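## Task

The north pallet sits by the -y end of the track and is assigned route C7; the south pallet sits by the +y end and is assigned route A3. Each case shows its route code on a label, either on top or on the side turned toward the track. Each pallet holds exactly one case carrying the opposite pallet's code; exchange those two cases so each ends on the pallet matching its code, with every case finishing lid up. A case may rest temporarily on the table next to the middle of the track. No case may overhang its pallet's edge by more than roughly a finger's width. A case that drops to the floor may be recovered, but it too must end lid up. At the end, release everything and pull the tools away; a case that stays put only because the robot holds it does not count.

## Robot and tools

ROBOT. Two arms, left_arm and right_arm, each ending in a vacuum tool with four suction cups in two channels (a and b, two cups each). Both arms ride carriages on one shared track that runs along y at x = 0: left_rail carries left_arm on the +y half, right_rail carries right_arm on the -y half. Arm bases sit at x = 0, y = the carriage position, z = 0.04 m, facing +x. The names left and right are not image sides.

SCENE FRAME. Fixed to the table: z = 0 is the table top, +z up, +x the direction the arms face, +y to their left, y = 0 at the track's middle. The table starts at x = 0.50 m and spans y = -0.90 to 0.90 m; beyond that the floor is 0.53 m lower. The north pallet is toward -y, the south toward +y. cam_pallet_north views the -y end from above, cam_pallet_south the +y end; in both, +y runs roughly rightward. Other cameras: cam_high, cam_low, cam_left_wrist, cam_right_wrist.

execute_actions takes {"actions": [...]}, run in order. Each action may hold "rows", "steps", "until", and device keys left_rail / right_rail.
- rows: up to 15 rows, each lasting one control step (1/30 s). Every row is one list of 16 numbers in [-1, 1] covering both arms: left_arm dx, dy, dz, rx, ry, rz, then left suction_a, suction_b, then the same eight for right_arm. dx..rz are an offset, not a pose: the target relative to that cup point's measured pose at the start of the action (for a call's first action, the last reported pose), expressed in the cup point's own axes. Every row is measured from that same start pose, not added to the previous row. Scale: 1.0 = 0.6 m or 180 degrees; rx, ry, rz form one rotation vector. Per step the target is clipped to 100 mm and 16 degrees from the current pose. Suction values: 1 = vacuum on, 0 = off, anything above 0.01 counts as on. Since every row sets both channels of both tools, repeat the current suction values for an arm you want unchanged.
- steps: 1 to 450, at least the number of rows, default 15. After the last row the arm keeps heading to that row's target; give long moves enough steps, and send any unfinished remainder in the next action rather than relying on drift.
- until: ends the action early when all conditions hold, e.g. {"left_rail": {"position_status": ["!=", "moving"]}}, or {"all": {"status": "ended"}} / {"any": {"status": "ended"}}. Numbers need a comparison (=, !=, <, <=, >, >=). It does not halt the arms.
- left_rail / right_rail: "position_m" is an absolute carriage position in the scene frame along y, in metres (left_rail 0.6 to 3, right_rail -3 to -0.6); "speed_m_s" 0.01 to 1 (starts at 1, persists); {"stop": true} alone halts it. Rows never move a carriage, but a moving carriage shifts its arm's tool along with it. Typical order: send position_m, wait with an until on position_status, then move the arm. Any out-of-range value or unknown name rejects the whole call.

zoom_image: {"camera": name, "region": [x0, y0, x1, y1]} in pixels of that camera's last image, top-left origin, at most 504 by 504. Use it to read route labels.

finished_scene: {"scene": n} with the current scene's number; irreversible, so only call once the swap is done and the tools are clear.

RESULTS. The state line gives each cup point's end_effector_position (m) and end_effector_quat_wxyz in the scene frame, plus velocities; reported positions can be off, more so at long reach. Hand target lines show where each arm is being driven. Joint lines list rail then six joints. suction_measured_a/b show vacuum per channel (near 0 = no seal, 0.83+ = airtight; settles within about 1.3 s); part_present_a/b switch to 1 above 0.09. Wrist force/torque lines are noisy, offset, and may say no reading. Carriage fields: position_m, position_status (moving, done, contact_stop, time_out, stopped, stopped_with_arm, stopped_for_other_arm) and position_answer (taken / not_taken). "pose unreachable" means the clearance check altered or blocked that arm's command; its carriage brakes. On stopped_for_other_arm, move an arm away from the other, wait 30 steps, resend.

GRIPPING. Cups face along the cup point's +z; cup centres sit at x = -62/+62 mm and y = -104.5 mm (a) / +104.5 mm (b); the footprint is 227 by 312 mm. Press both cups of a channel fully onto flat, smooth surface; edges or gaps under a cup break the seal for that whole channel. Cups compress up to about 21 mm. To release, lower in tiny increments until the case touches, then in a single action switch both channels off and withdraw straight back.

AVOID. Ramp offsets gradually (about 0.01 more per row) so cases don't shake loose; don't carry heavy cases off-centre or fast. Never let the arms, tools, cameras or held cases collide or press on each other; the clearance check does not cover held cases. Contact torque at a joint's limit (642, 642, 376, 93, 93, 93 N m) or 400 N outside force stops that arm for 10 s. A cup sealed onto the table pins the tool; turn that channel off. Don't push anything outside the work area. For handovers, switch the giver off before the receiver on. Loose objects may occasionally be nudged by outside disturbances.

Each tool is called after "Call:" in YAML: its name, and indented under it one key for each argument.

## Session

Call:
execute_actions:
  actions: []

Scene clock: 0.00 s.
left_arm: end_effector_position=(+0.8497, +2.3534, +0.4397) suction_measured_a=0.01 part_present_a=0 suction_measured_b=0.01 part_present_b=0 end_effector_quat_wxyz=(+0.000, -0.000, +1.000, -0.000) end_effector_velocity=(-0.000, -0.000, +0.000) end_effector_angular_velocity=(+0.000, -0.000, +0.000) | right_arm: end_effector_position=(+0.8494, -2.5824, +0.4404) suction_measured_a=0.00 part_present_a=0 suction_measured_b=0.00 part_present_b=0 end_effector_quat_wxyz=(-0.000, -0.000, +1.000, -0.001) end_effector_velocity=(+0.000, -0.000, -0.000) end_effector_angular_velocity=(+0.000, +0.000, -0.000)
Joint positions: left_arm=[ 2.354 -0.24  -1.498  2.093 -2.165 -1.571  1.331] | right_arm=[-2.583 -0.237 -1.499  2.092 -2.164 -1.572  1.333]
Joint velocities: left_arm=[ 0. -0. -0. -0.  0.  0. -0.] | right_arm=[ 0. -0.  0. -0.  0. -0.  0.]
Wrist force (N, on the end effector, along its own x y z axes, offset not removed): no reading
Wrist torque (N m, same axes, about the end effector's origin, offset not removed): no reading
Hand target (left_arm): +0.850, +2.353, +0.440; +0.000, -0.000, +1.000, -0.000
Hand target (right_arm): +0.849, -2.582, +0.440; -0.000, -0.000, +1.000, -0.001
left_rail: position_m=2.354 position_m_goal=2.354 speed_m_s=1.00 position_status=done position_answer=taken refusals=0
right_rail: position_m=-2.583 position_m_goal=-2.583 speed_m_s=1.00 position_status=done position_answer=taken refusals=0

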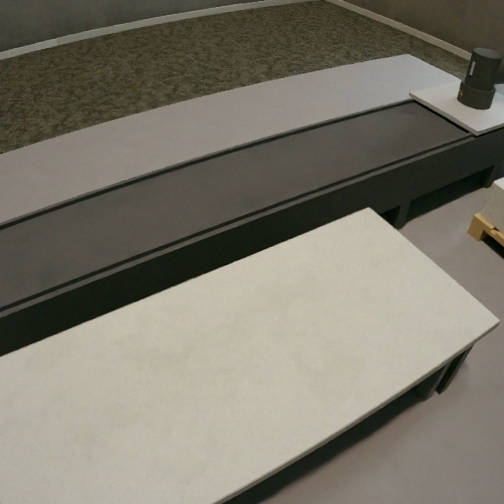

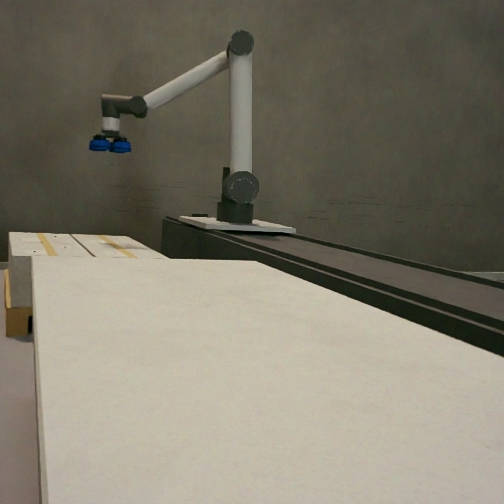

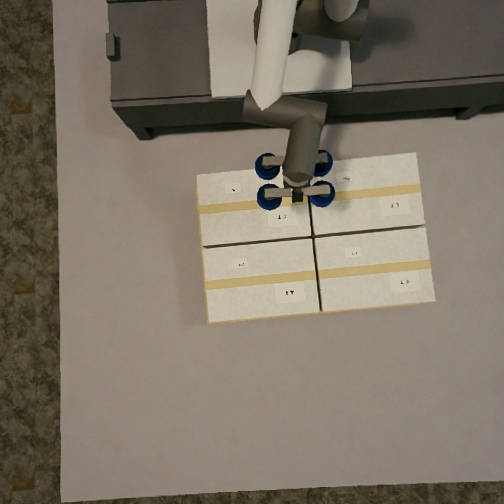

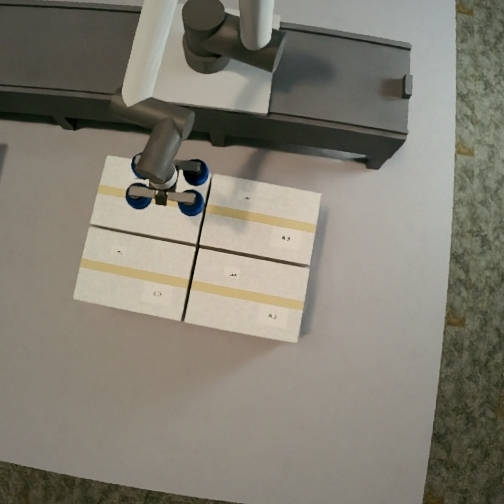

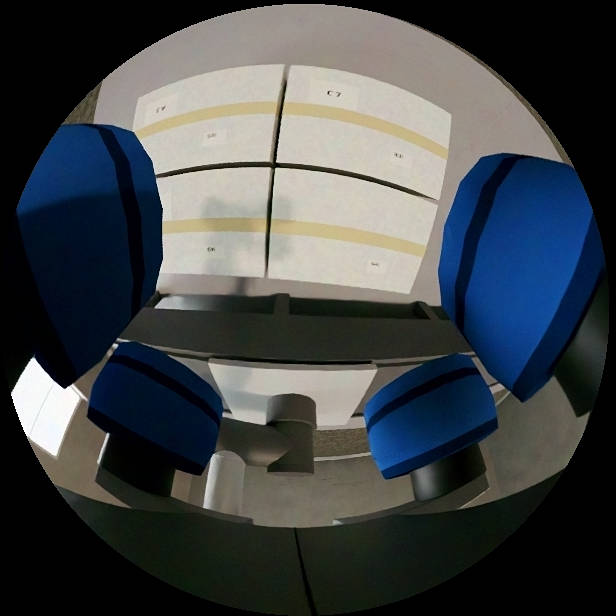

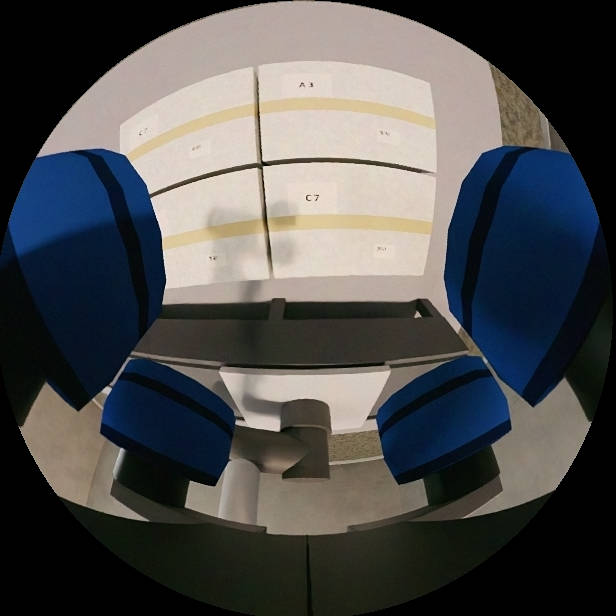

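Call:
execute_actions:
  actions:
    - {"rows":[[-0.03,-0.02,0.05,0,0,0,0,0,-0.03,-0.02,0.05,0,0,0,0,0],[-0.534,-0.35,0.9,0,0,0.018,0,0,-0.621,-0.26,0.9,0,0,-0.015,0,0]],"steps":50}

Call:
zoom_image:
  camera: "cam_pallet_north"
  region: [185,210,335,340]

Call:
zoom_image:
  camera: "cam_pallet_south"
  region: [60,205,210,335]

Scene clock: 10.93 s.
left_arm: end_effector_position=(+1.1677, +2.1440, -0.0980) suction_measured_a=0.01 part_present_a=0 suction_measured_b=0.01 part_present_b=0 end_effector_quat_wxyz=(+0.000, +0.028, +1.000, -0.000) end_effector_velocity=(+0.019, -0.007, -0.018) end_effector_angular_velocity=(+0.000, +0.000, +0.000) | right_arm: end_effector_position=(+1.2195, -2.7373, -0.0965) suction_measured_a=0.00 part_present_a=0 suction_measured_b=0.00 part_present_b=0 end_effector_quat_wxyz=(-0.000, -0.024, +1.000, -0.001) end_effector_velocity=(+0.027, -0.006, -0.023) end_effector_angular_velocity=(+0.000, +0.001, -0.001)
Joint positions: left_arm=[ 2.354 -0.348 -0.697  1.769 -2.642 -1.571  1.278] | right_arm=[-2.583 -0.29  -0.673  1.696 -2.594 -1.572  1.234]
Joint velocities: left_arm=[ 0.    -0.     0.03  -0.036  0.006 -0.    -0.   ] | right_arm=[ 0.     0.001  0.04  -0.051  0.012 -0.     0.002]
Wrist force (N, on the end effector, along its own x y z axes, offset not removed): left_arm=[-2.2 1.5 7.6] | right_arm=[1.6 -2.0 -0.2]
Wrist torque (N m, same axes, about the end effector's origin, offset not removed): left_arm=[0.17 0.90 -0.56] | right_arm=[-0.10 0.29 -0.02]
Hand target (left_arm): +1.170, +2.143, -0.100; +0.000, +0.028, +1.000, -0.000
Hand target (right_arm): +1.223, -2.738, -0.099; -0.000, -0.024, +1.000, -0.001
Off the commanded pose (left_arm): 0.004 m, 0 deg.
Off the commanded pose (right_arm): 0.004 m, 0 deg.
left_rail: position_m=2.354 position_m_goal=2.354 speed_m_s=1.00 position_status=done position_answer=taken refusals=0
right_rail: position_m=-2.583 position_m_goal=-2.583 speed_m_s=1.00 position_status=done position_answer=taken refusals=0

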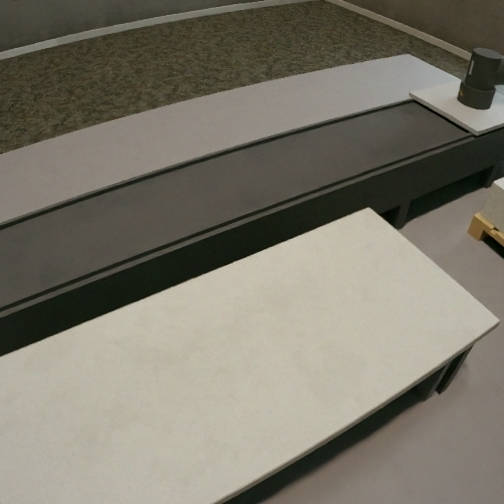

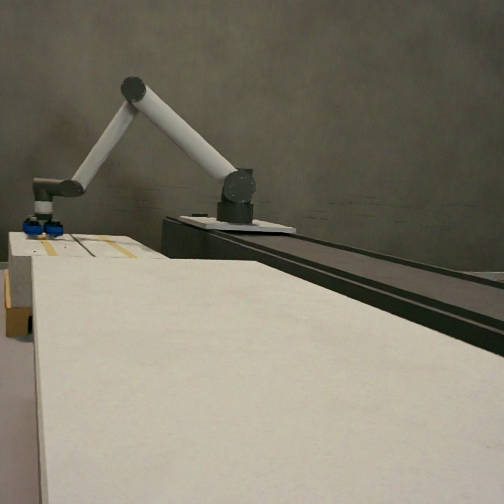

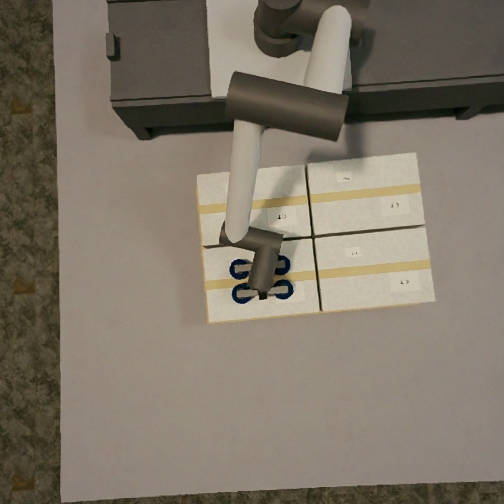

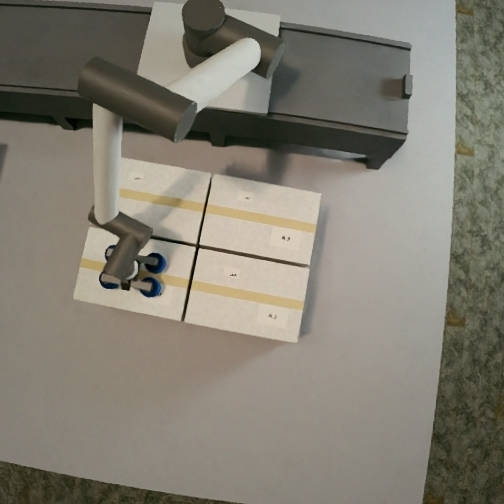

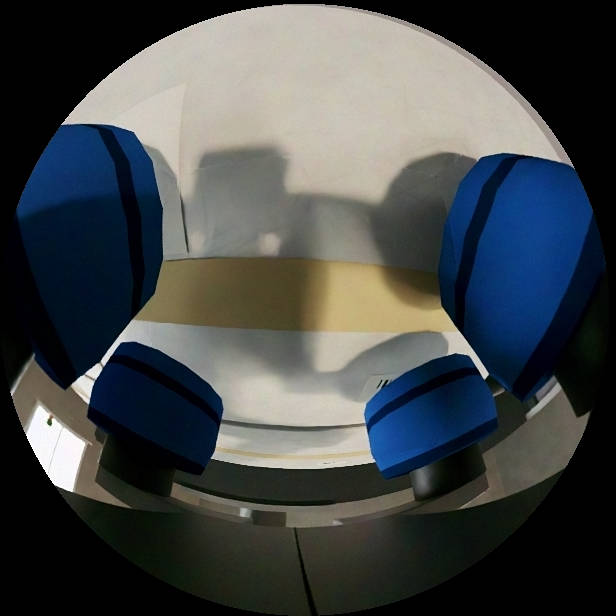

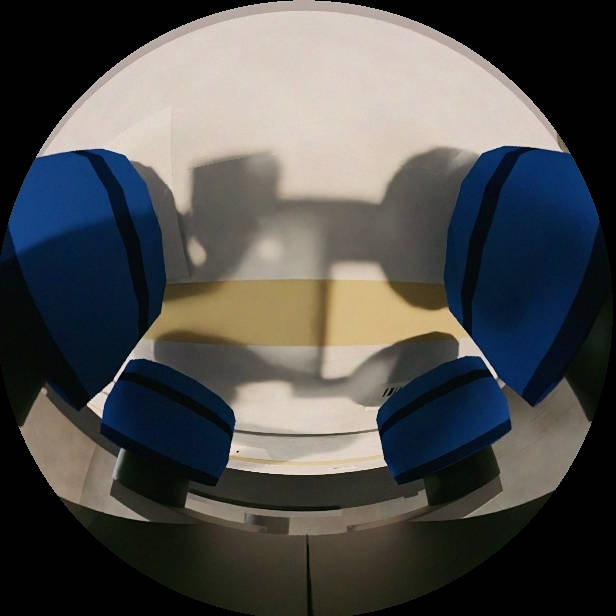

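Region (185, 210, 335, 340) of cam_pallet_north's 504x504 image, scaled by 3.360, with more detail than that image has; it fills the top 437 rows of this view, and the rest is white.

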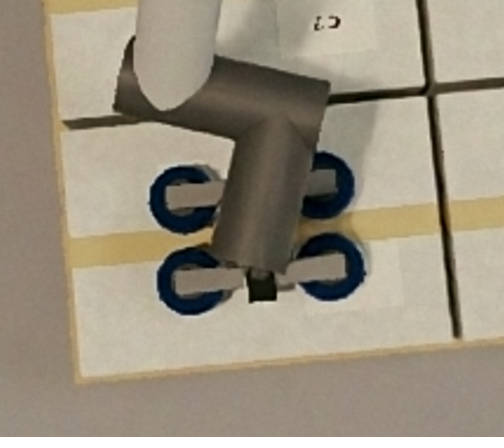

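Region (60, 205, 210, 335) of cam_pallet_south's 504x504 image, scaled by 3.360, with more detail than that image has; it fills the top 437 rows of this view, and the rest is white.

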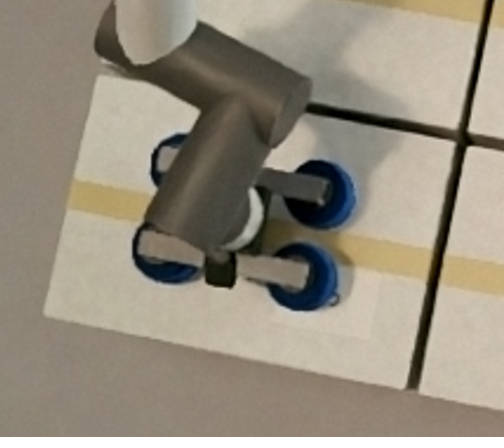

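Call:
execute_actions:
  actions:
    - {"rows":[[-0.01,-0.005,0.015,0,0,0.003,0,0,0,0,0.015,0,0,0,0,0],[-0.012,-0.008,0.03,0,0,0.004,0,0,0,0,0.03,0,0,0,0,0],[-0.012,-0.008,0.04,0,0,0.004,0,0,0,0,0.04,0,0,0,0,0],[-0.012,-0.008,0.05,0,0,0.004,0,0,0,0,0.05,0,0,0,0,0],[-0.012,-0.008,0.06,0,0,0.004,0,0,0,0,0.06,0,0,0,0,0],[-0.012,-0.008,0.07,0,0,0.004,1,1,0,0,0.072,0,0,0,1,1]],"steps":20}

Scene clock: 20.50 s.
left_arm: end_effector_position=(+1.1745, +2.1388, -0.1396) suction_measured_a=0.84 part_present_a=1 suction_measured_b=0.84 part_present_b=1 end_effector_quat_wxyz=(+0.000, +0.034, +0.999, -0.000) end_effector_velocity=(-0.001, +0.000, -0.004) end_effector_angular_velocity=(+0.001, +0.003, -0.000) | right_arm: end_effector_position=(+1.2195, -2.7374, -0.1393) suction_measured_a=0.86 part_present_a=1 suction_measured_b=0.86 part_present_b=1 end_effector_quat_wxyz=(-0.000, -0.024, +1.000, -0.001) end_effector_velocity=(+0.001, -0.000, -0.003) end_effector_angular_velocity=(-0.000, -0.001, +0.000)
Joint positions: left_arm=[ 2.354 -0.35  -0.65   1.748 -2.67  -1.571  1.289] | right_arm=[-2.583 -0.29  -0.63   1.689 -2.629 -1.572  1.233]
Joint velocities: left_arm=[ 0.    -0.     0.004 -0.001 -0.001 -0.     0.   ] | right_arm=[ 0.     0.     0.004 -0.001 -0.004  0.     0.   ]
Wrist force (N, on the end effector, along its own x y z axes, offset not removed): left_arm=[-17.5 17.6 4.9] | right_arm=[4.6 -8.3 11.0]
Wrist torque (N m, same axes, about the end effector's origin, offset not removed): left_arm=[-6.01 1.45 -0.83] | right_arm=[-4.54 0.71 0.19]
Hand target (left_arm): +1.175, +2.139, -0.140; +0.000, +0.034, +0.999, -0.000
Hand target (right_arm): +1.220, -2.737, -0.140; -0.000, -0.024, +1.000, -0.001
Off the commanded pose (left_arm): 0.000 m, 0 deg.
Off the commanded pose (right_arm): 0.000 m, 0 deg.
left_rail: position_m=2.354 position_m_goal=2.354 speed_m_s=1.00 position_status=done position_answer=taken refusals=0
right_rail: position_m=-2.583 position_m_goal=-2.583 speed_m_s=1.00 position_status=done position_answer=taken refusals=0

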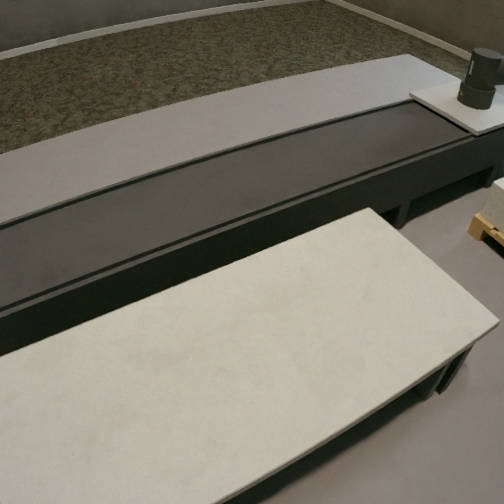

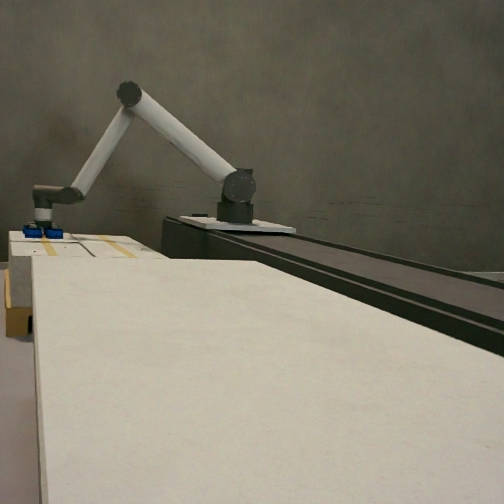

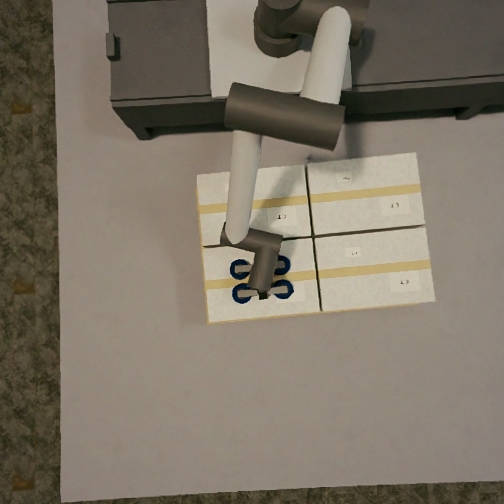

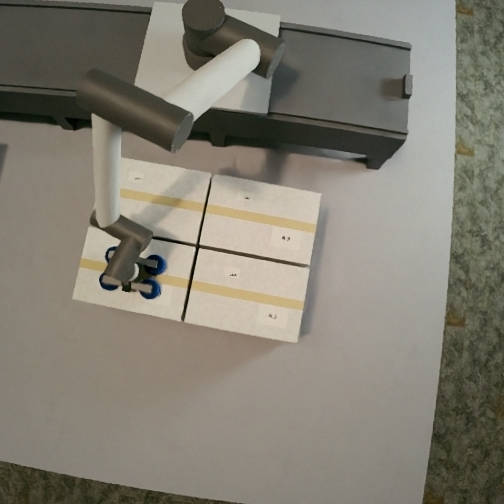

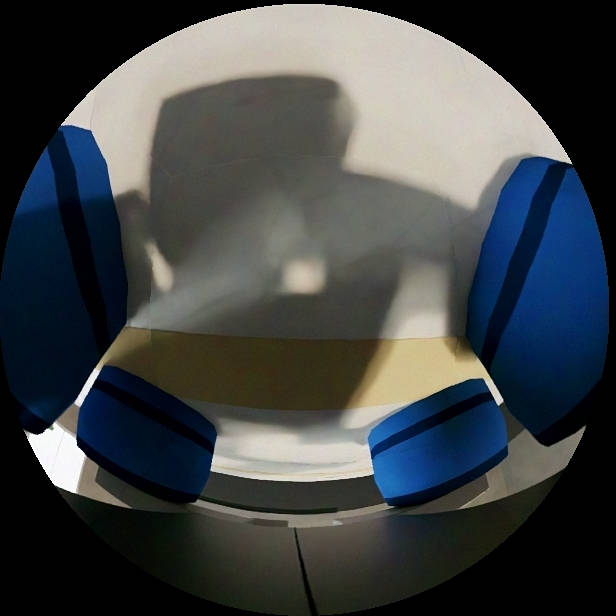

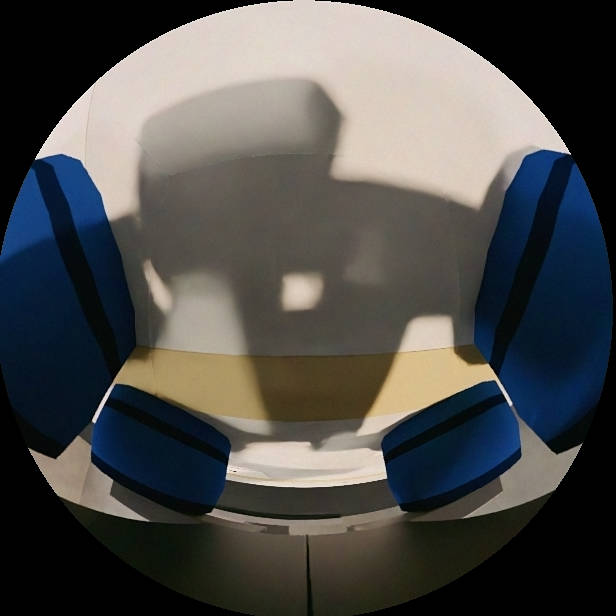

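Call:
execute_actions:
  actions:
    - {"rows":[[0,0,-0.01,0,0,0,1,1,0,0,-0.01,0,0,0,1,1],[0,0,-0.025,0,0,0,1,1,0,0,-0.025,0,0,0,1,1],[0,-0.01,-0.05,0,0,0,1,1,0,0,-0.05,0,0,0,1,1],[-0.005,-0.02,-0.075,0,0,0,1,1,-0.005,-0.005,-0.075,0,0,0,1,1],[-0.01,-0.03,-0.1,0,0,0,1,1,-0.01,-0.01,-0.1,0,0,0,1,1],[-0.01,-0.04,-0.13,0,0,0,1,1,-0.01,-0.01,-0.13,0,0,0,1,1],[-0.01,-0.05,-0.17,0,0,0,1,1,-0.01,-0.01,-0.17,0,0,0,1,1],[-0.01,-0.2,-0.52,0,0,0,1,1,-0.01,-0.01,-0.52,0,0,0,1,1]],"steps":30}
    - {"left_rail":{"position_m":1.3,"speed_m_s":0.4},"right_rail":{"position_m":-0.7},"rows":[[0.02,-0.05,-0.03,0,0,0,1,1,0.02,0.05,-0.03,0,0,0,1,1],[0.04,-0.1,-0.06,0,0,0,1,1,0.04,0.1,-0.06,0,0,0,1,1],[0.06,-0.12,-0.12,0,0,0,1,1,0.06,0.12,-0.12,0,0,0,1,1],[0.1,-0.25,-0.24,0,0,0,1,1,0.1,0.25,-0.24,0,0,0,1,1],[0.1,-0.25,-0.24,0,0,0,1,1,0.1,0.25,-0.24,0,0,0,1,1],[0.1,-0.25,-0.24,0,0,0,1,1,0.1,0.25,-0.24,0,0,0,1,1],[0.1,-0.25,-0.24,0,0,0,1,1,0.1,0.25,-0.24,0,0,0,1,1],[0.1,-0.25,-0.24,0,0,0,1,1,0.1,0.25,-0.24,0,0,0,1,1],[0.1,-0.25,-0.24,0,0,0,1,1,0.1,0.25,-0.24,0,0,0,1,1],[0.1,-0.25,-0.24,0,0,0,1,1,0.1,0.25,-0.24,0,0,0,1,1],[0.355,-0.968,-0.24,0,0,-0.022,1,1,0.466,0.94,-0.24,0,0,0.015,1,1]],"steps":48}

Scene clock: 41.63 s.
left_arm: end_effector_position=(+0.9197, +0.8706, +0.3119) suction_measured_a=0.99 part_present_a=1 suction_measured_b=0.99 part_present_b=1 end_effector_quat_wxyz=(+0.001, -0.000, +1.000, -0.000) end_effector_velocity=(-0.004, -0.417, +0.001) end_effector_angular_velocity=(+0.001, +0.001, +0.001) | right_arm: end_effector_position=(+0.9203, -0.8767, +0.3125) suction_measured_a=0.89 part_present_a=1 suction_measured_b=0.89 part_present_b=1 end_effector_quat_wxyz=(+0.000, -0.000, +1.000, -0.001) end_effector_velocity=(-0.012, +1.024, +0.003) end_effector_angular_velocity=(-0.001, +0.000, -0.003)
Joint positions: left_arm=[ 1.767 -0.93  -0.966  1.523 -2.129 -1.57   0.641] | right_arm=[-1.264  0.196 -1.24   1.979 -2.31  -1.572  1.766]
Joint velocities: left_arm=[-0.4   -0.011  0.009 -0.018  0.011  0.    -0.012] | right_arm=[ 1.     0.027 -0.004 -0.     0.005 -0.001  0.031]
Wrist force (N, on the end effector, along its own x y z axes, offset not removed): left_arm=[-3.6 -1.5 4.9] | right_arm=[4.7 3.5 12.0]
Wrist torque (N m, same axes, about the end effector's origin, offset not removed): left_arm=[-5.16 0.62 -0.57] | right_arm=[-5.51 0.27 0.00]
Hand target (left_arm): +0.919, +0.849, +0.312; +0.000, -0.000, +1.000, -0.000
Hand target (right_arm): +0.919, -0.827, +0.313; +0.000, -0.000, +1.000, -0.001
Off the commanded pose (left_arm): 0.003 m, 0 deg.
Off the commanded pose (right_arm): 0.004 m, 0 deg.
left_rail: position_m=1.767 position_m_goal=1.300 speed_m_s=0.40 position_status=moving position_answer=taken refusals=0
right_rail: position_m=-1.264 position_m_goal=-0.700 speed_m_s=1.00 position_status=moving position_answer=taken refusals=0

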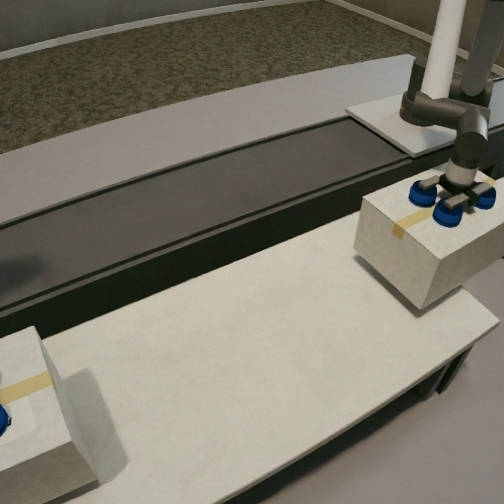

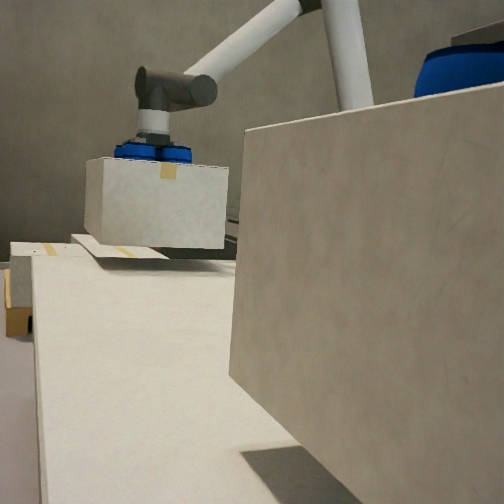

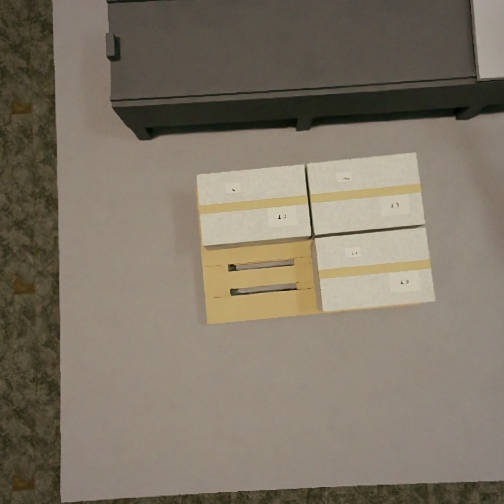

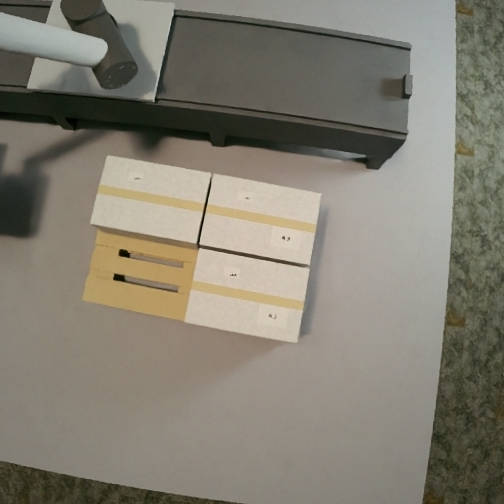

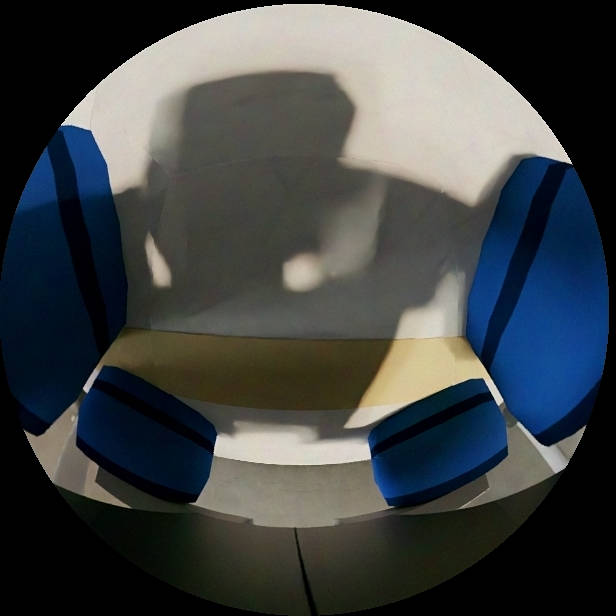

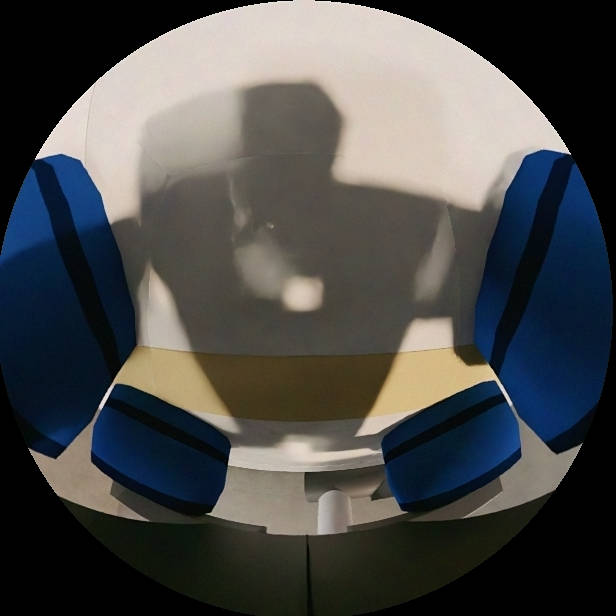

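Call:
execute_actions:
  actions:
    - {"steps":1}
    - {"left_rail":{"position_m":1.27},"rows":[[0,0,0.01,0,0,0,1,1,0,0,0.01,0,0,0,1,1],[0,0,0.03,0,0,0,1,1,0,0.01,0.03,0,0,0,1,1],[0,0,0.05,0,0,0,1,1,0,0.02,0.05,0,0,0,1,1],[0,0,0.07,0,0,0,1,1,0,0.02,0.07,0,0,0,1,1],[0,0,0.09,0,0,0,1,1,0,0.02,0.09,0,0,0,1,1],[0,0,0.105,0,0,0,1,1,0,0.02,0.105,0,0,0,1,1],[0,0,0.114,0,0,0,1,1,0,0.02,0.115,0,0,0,1,1]],"steps":20}

Scene clock: 48.63 s.
left_arm: end_effector_position=(+0.9192, +0.3719, +0.2446) suction_measured_a=0.99 part_present_a=1 suction_measured_b=0.99 part_present_b=1 end_effector_quat_wxyz=(+0.000, -0.000, +1.000, -0.000) end_effector_velocity=(+0.001, -0.001, -0.007) end_effector_angular_velocity=(-0.001, -0.001, +0.000) | right_arm: end_effector_position=(+0.9189, -0.2981, +0.2448) suction_measured_a=0.89 part_present_a=1 suction_measured_b=0.89 part_present_b=1 end_effector_quat_wxyz=(+0.000, -0.000, +1.000, -0.001) end_effector_velocity=(+0.001, +0.001, -0.008) end_effector_angular_velocity=(+0.000, -0.001, -0.000)
Joint positions: left_arm=[ 1.27  -0.931 -0.921  1.552 -2.203 -1.57   0.639] | right_arm=[-0.7    0.211 -1.175  2.007 -2.403 -1.572  1.781]
Joint velocities: left_arm=[ 0.     0.     0.005  0.002 -0.009  0.     0.   ] | right_arm=[ 0.     0.001  0.008  0.002 -0.012 -0.     0.001]
Wrist force (N, on the end effector, along its own x y z axes, offset not removed): left_arm=[-16.0 1.3 8.4] | right_arm=[0.0 -2.8 10.5]
Wrist torque (N m, same axes, about the end effector's origin, offset not removed): left_arm=[-5.53 2.29 -0.64] | right_arm=[-5.71 0.45 -0.02]
Hand target (left_arm): +0.919, +0.372, +0.244; +0.000, -0.000, +1.000, -0.000
Hand target (right_arm): +0.919, -0.298, +0.244; +0.000, -0.000, +1.000, -0.001
Off the commanded pose (left_arm): 0.001 m, 0 deg.
Off the commanded pose (right_arm): 0.001 m, 0 deg.
left_rail: position_m=1.270 position_m_goal=1.270 speed_m_s=0.40 position_status=done position_answer=taken refusals=0
right_rail: position_m=-0.700 position_m_goal=-0.700 speed_m_s=1.00 position_status=done position_answer=taken refusals=0

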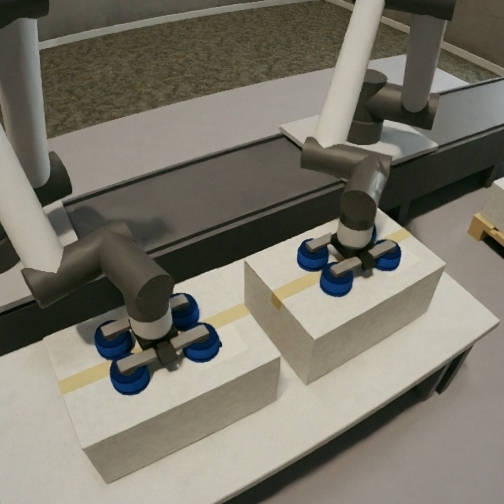

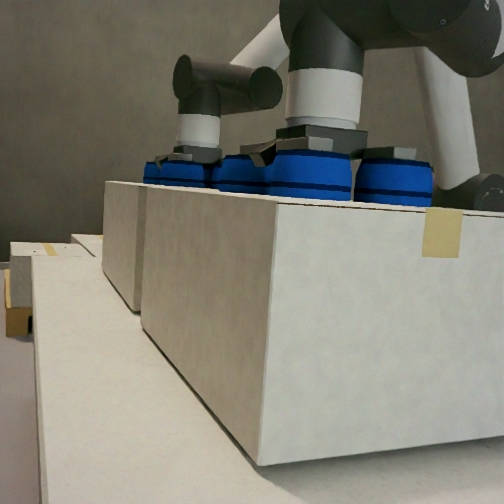

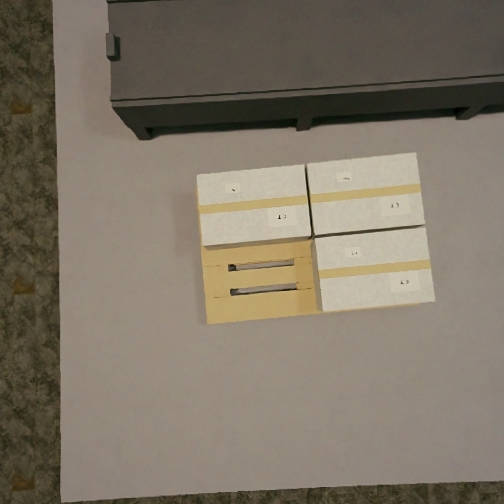

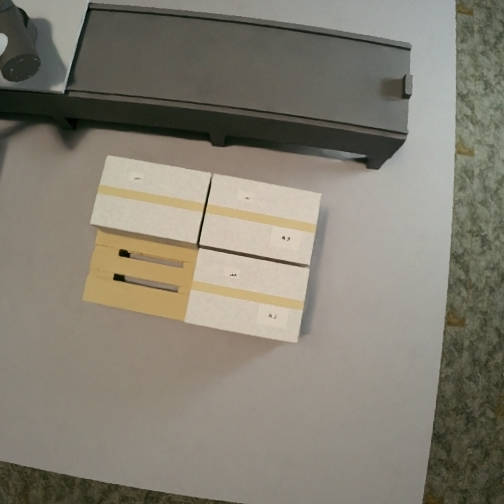

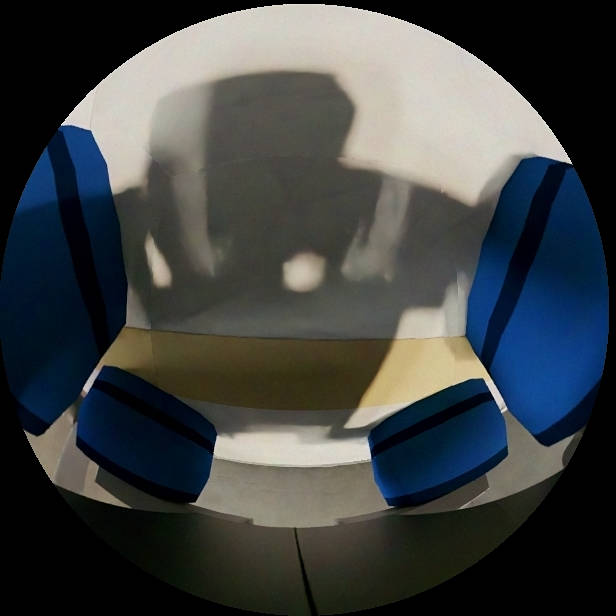

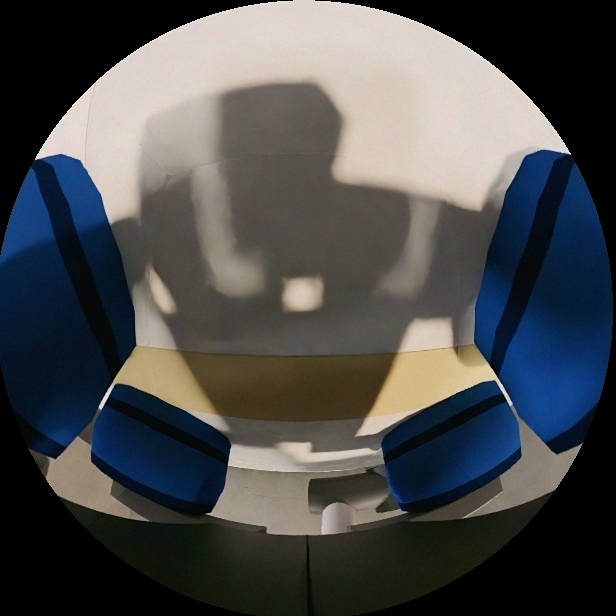

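Call:
execute_actions:
  actions:
    - {"rows":[[0,0,0.007,0,0,0,1,1,0,0,0.007,0,0,0,1,1]],"steps":9}

Scene clock: 51.83 s.
left_arm: end_effector_position=(+0.9192, +0.3720, +0.2407) suction_measured_a=0.99 part_present_a=1 suction_measured_b=0.99 part_present_b=1 end_effector_quat_wxyz=(+0.000, -0.000, +1.000, -0.000) end_effector_velocity=(+0.000, -0.000, -0.003) end_effector_angular_velocity=(-0.000, -0.000, +0.000) | right_arm: end_effector_position=(+0.9189, -0.2980, +0.2410) suction_measured_a=0.89 part_present_a=1 suction_measured_b=0.89 part_present_b=1 end_effector_quat_wxyz=(+0.000, -0.000, +1.000, -0.001) end_effector_velocity=(+0.000, +0.000, -0.003) end_effector_angular_velocity=(+0.000, -0.000, +0.000)
Joint positions: left_arm=[ 1.27  -0.931 -0.919  1.554 -2.207 -1.57   0.639] | right_arm=[-0.7    0.211 -1.171  2.008 -2.408 -1.572  1.781]
Joint velocities: left_arm=[ 0.    -0.     0.002  0.001 -0.004  0.    -0.   ] | right_arm=[ 0.    -0.     0.003  0.001 -0.005  0.    -0.   ]
Wrist force (N, on the end effector, along its own x y z axes, offset not removed): left_arm=[-8.6 -3.9 8.4] | right_arm=[-3.0 -4.1 8.9]
Wrist torque (N m, same axes, about the end effector's origin, offset not removed): left_arm=[-6.20 1.41 -0.52] | right_arm=[-5.81 0.87 0.06]
Hand target (left_arm): +0.919, +0.372, +0.240; +0.000, -0.000, +1.000, -0.000
Hand target (right_arm): +0.919, -0.298, +0.241; +0.000, -0.000, +1.000, -0.001
Off the commanded pose (left_arm): 0.000 m, 0 deg.
Off the commanded pose (right_arm): 0.000 m, 0 deg.
left_rail: position_m=1.270 position_m_goal=1.270 speed_m_s=0.40 position_status=done position_answer=taken refusals=0
right_rail: position_m=-0.700 position_m_goal=-0.700 speed_m_s=1.00 position_status=done position_answer=taken refusals=0

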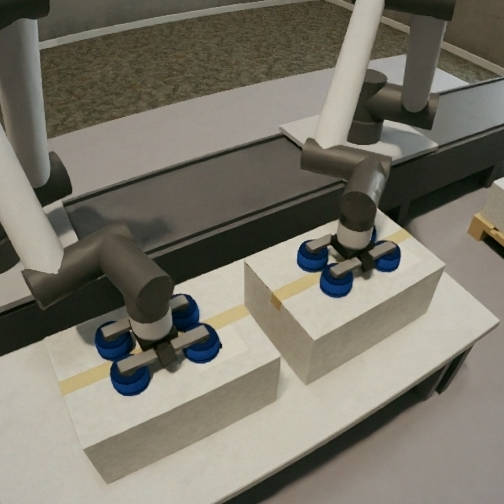

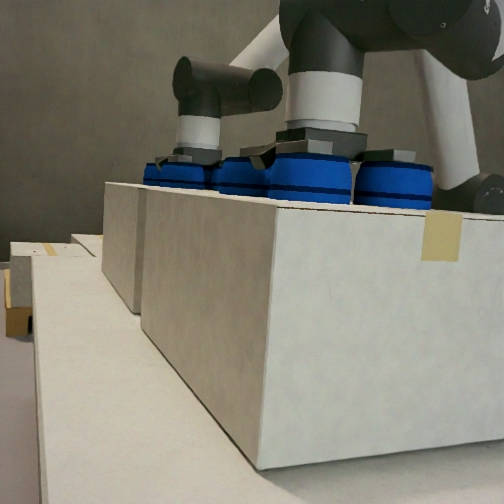

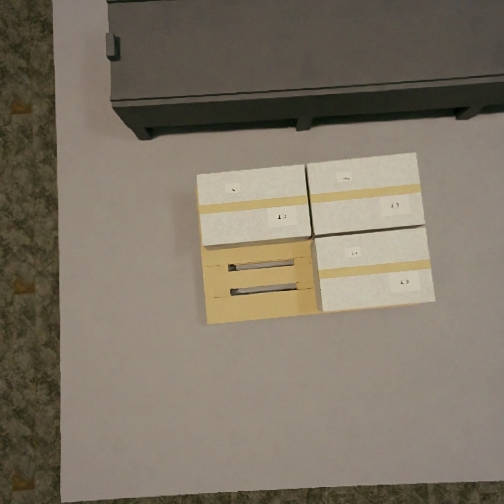

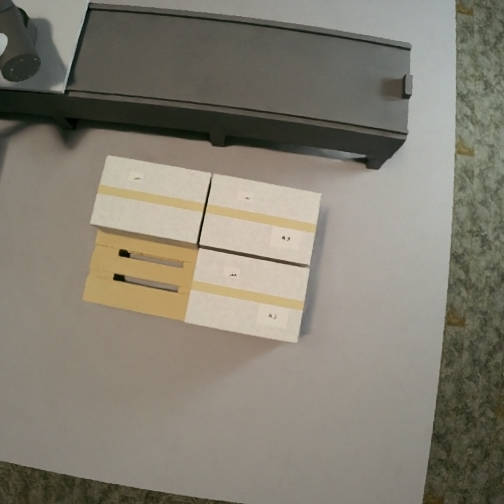

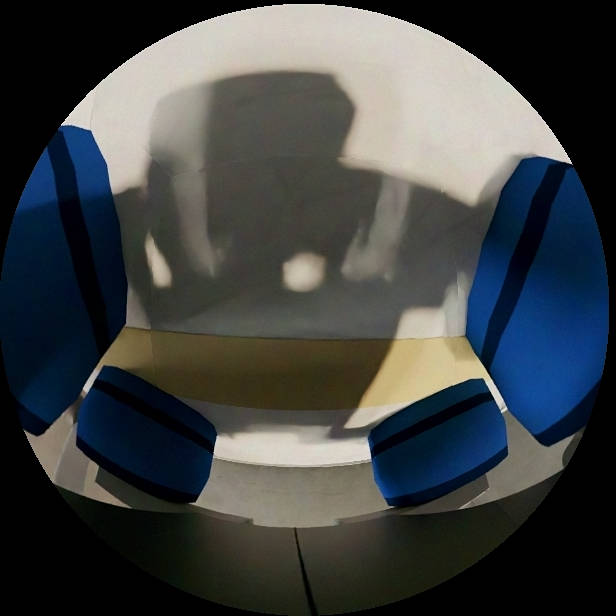

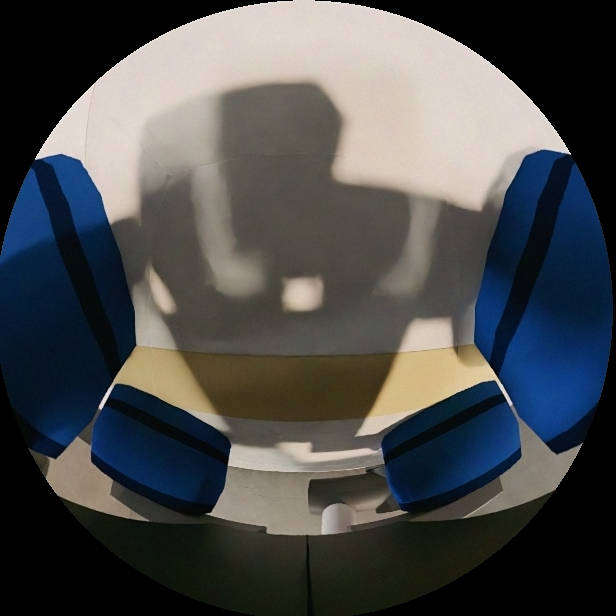

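Call:
execute_actions:
  actions:
    - {"rows":[[0,0,0.006,0,0,0,1,1,0,0,0.006,0,0,0,1,1]],"steps":9}

Scene clock: 57.27 s.
left_arm: end_effector_position=(+0.9193, +0.3718, +0.2377) suction_measured_a=0.99 part_present_a=1 suction_measured_b=0.99 part_present_b=1 end_effector_quat_wxyz=(+0.001, -0.000, +1.000, -0.000) end_effector_velocity=(+0.000, -0.000, -0.002) end_effector_angular_velocity=(-0.001, -0.001, -0.000) | right_arm: end_effector_position=(+0.9189, -0.2981, +0.2377) suction_measured_a=0.89 part_present_a=1 suction_measured_b=0.89 part_present_b=1 end_effector_quat_wxyz=(+0.000, -0.000, +1.000, -0.001) end_effector_velocity=(+0.001, +0.000, -0.002) end_effector_angular_velocity=(+0.000, -0.002, +0.000)
Joint positions: left_arm=[ 1.27  -0.931 -0.916  1.555 -2.211 -1.57   0.639] | right_arm=[-0.7    0.211 -1.168  2.01  -2.412 -1.572  1.781]
Joint velocities: left_arm=[ 0.    -0.     0.002  0.001 -0.003 -0.     0.   ] | right_arm=[ 0.    -0.     0.003  0.001 -0.006  0.    -0.   ]
Wrist force (N, on the end effector, along its own x y z axes, offset not removed): left_arm=[-8.2 2.4 -22.7] | right_arm=[5.1 -1.7 6.2]
Wrist torque (N m, same axes, about the end effector's origin, offset not removed): left_arm=[-1.40 -0.88 -0.35] | right_arm=[-6.16 -0.44 -0.04]
Hand target (left_arm): +0.919, +0.372, +0.237; +0.000, -0.000, +1.000, -0.000
Hand target (right_arm): +0.919, -0.298, +0.237; +0.000, -0.000, +1.000, -0.001
Off the commanded pose (left_arm): 0.001 m, 0 deg.
Off the commanded pose (right_arm): 0.000 m, 0 deg.
left_rail: position_m=1.270 position_m_goal=1.270 speed_m_s=0.40 position_status=done position_answer=taken refusals=0
right_rail: position_m=-0.700 position_m_goal=-0.700 speed_m_s=1.00 position_status=done position_answer=taken refusals=0

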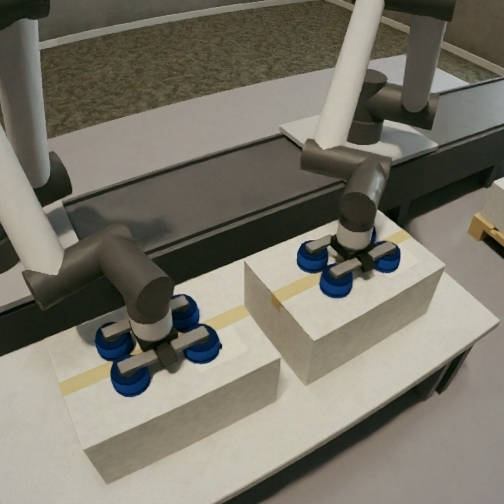

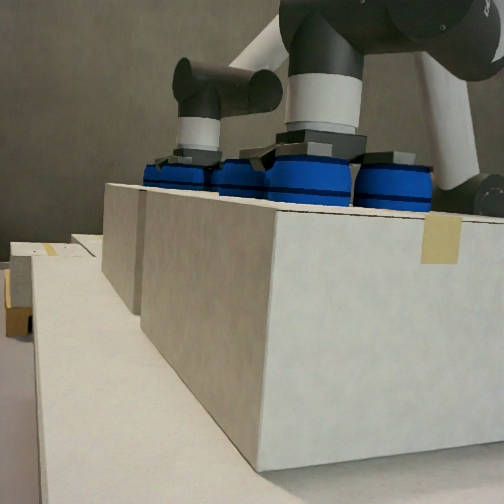

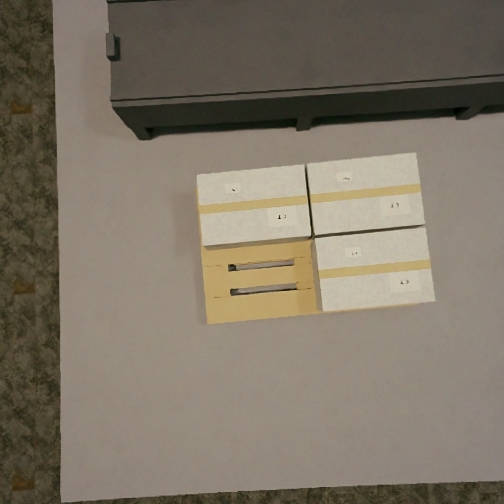

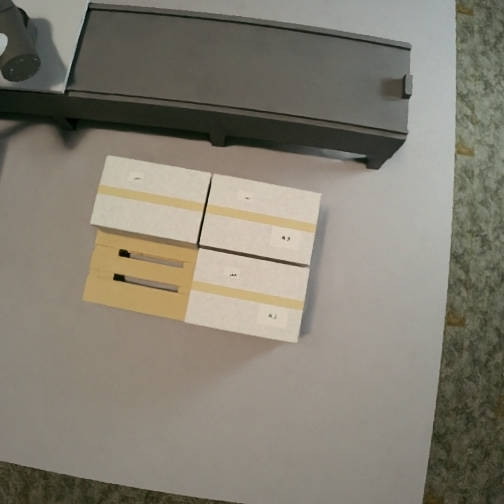

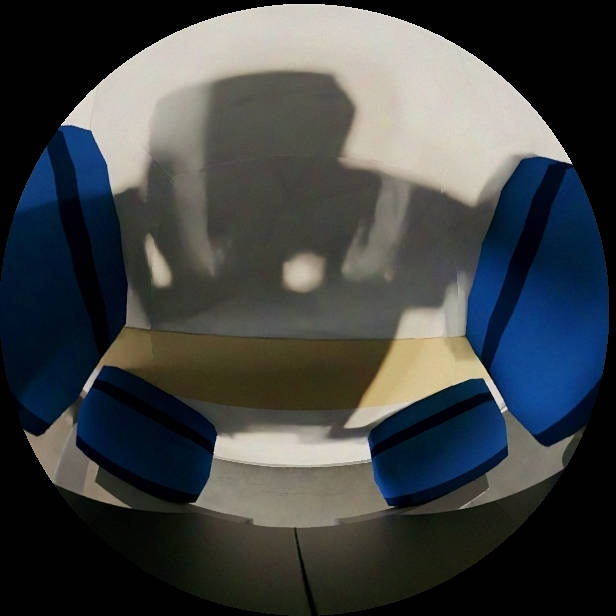

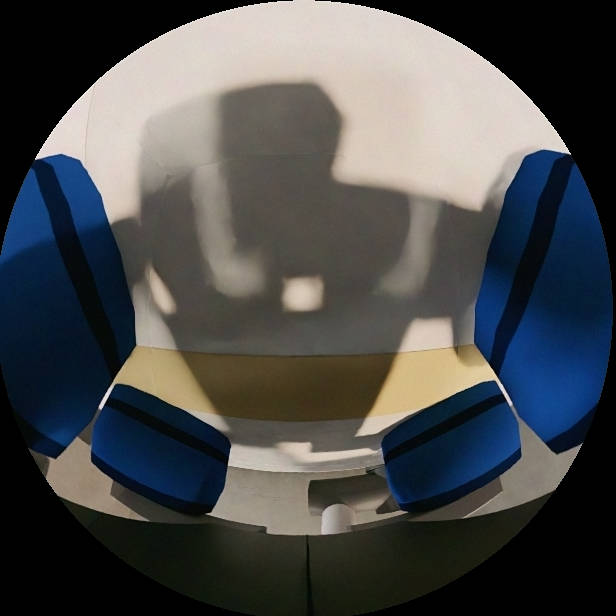

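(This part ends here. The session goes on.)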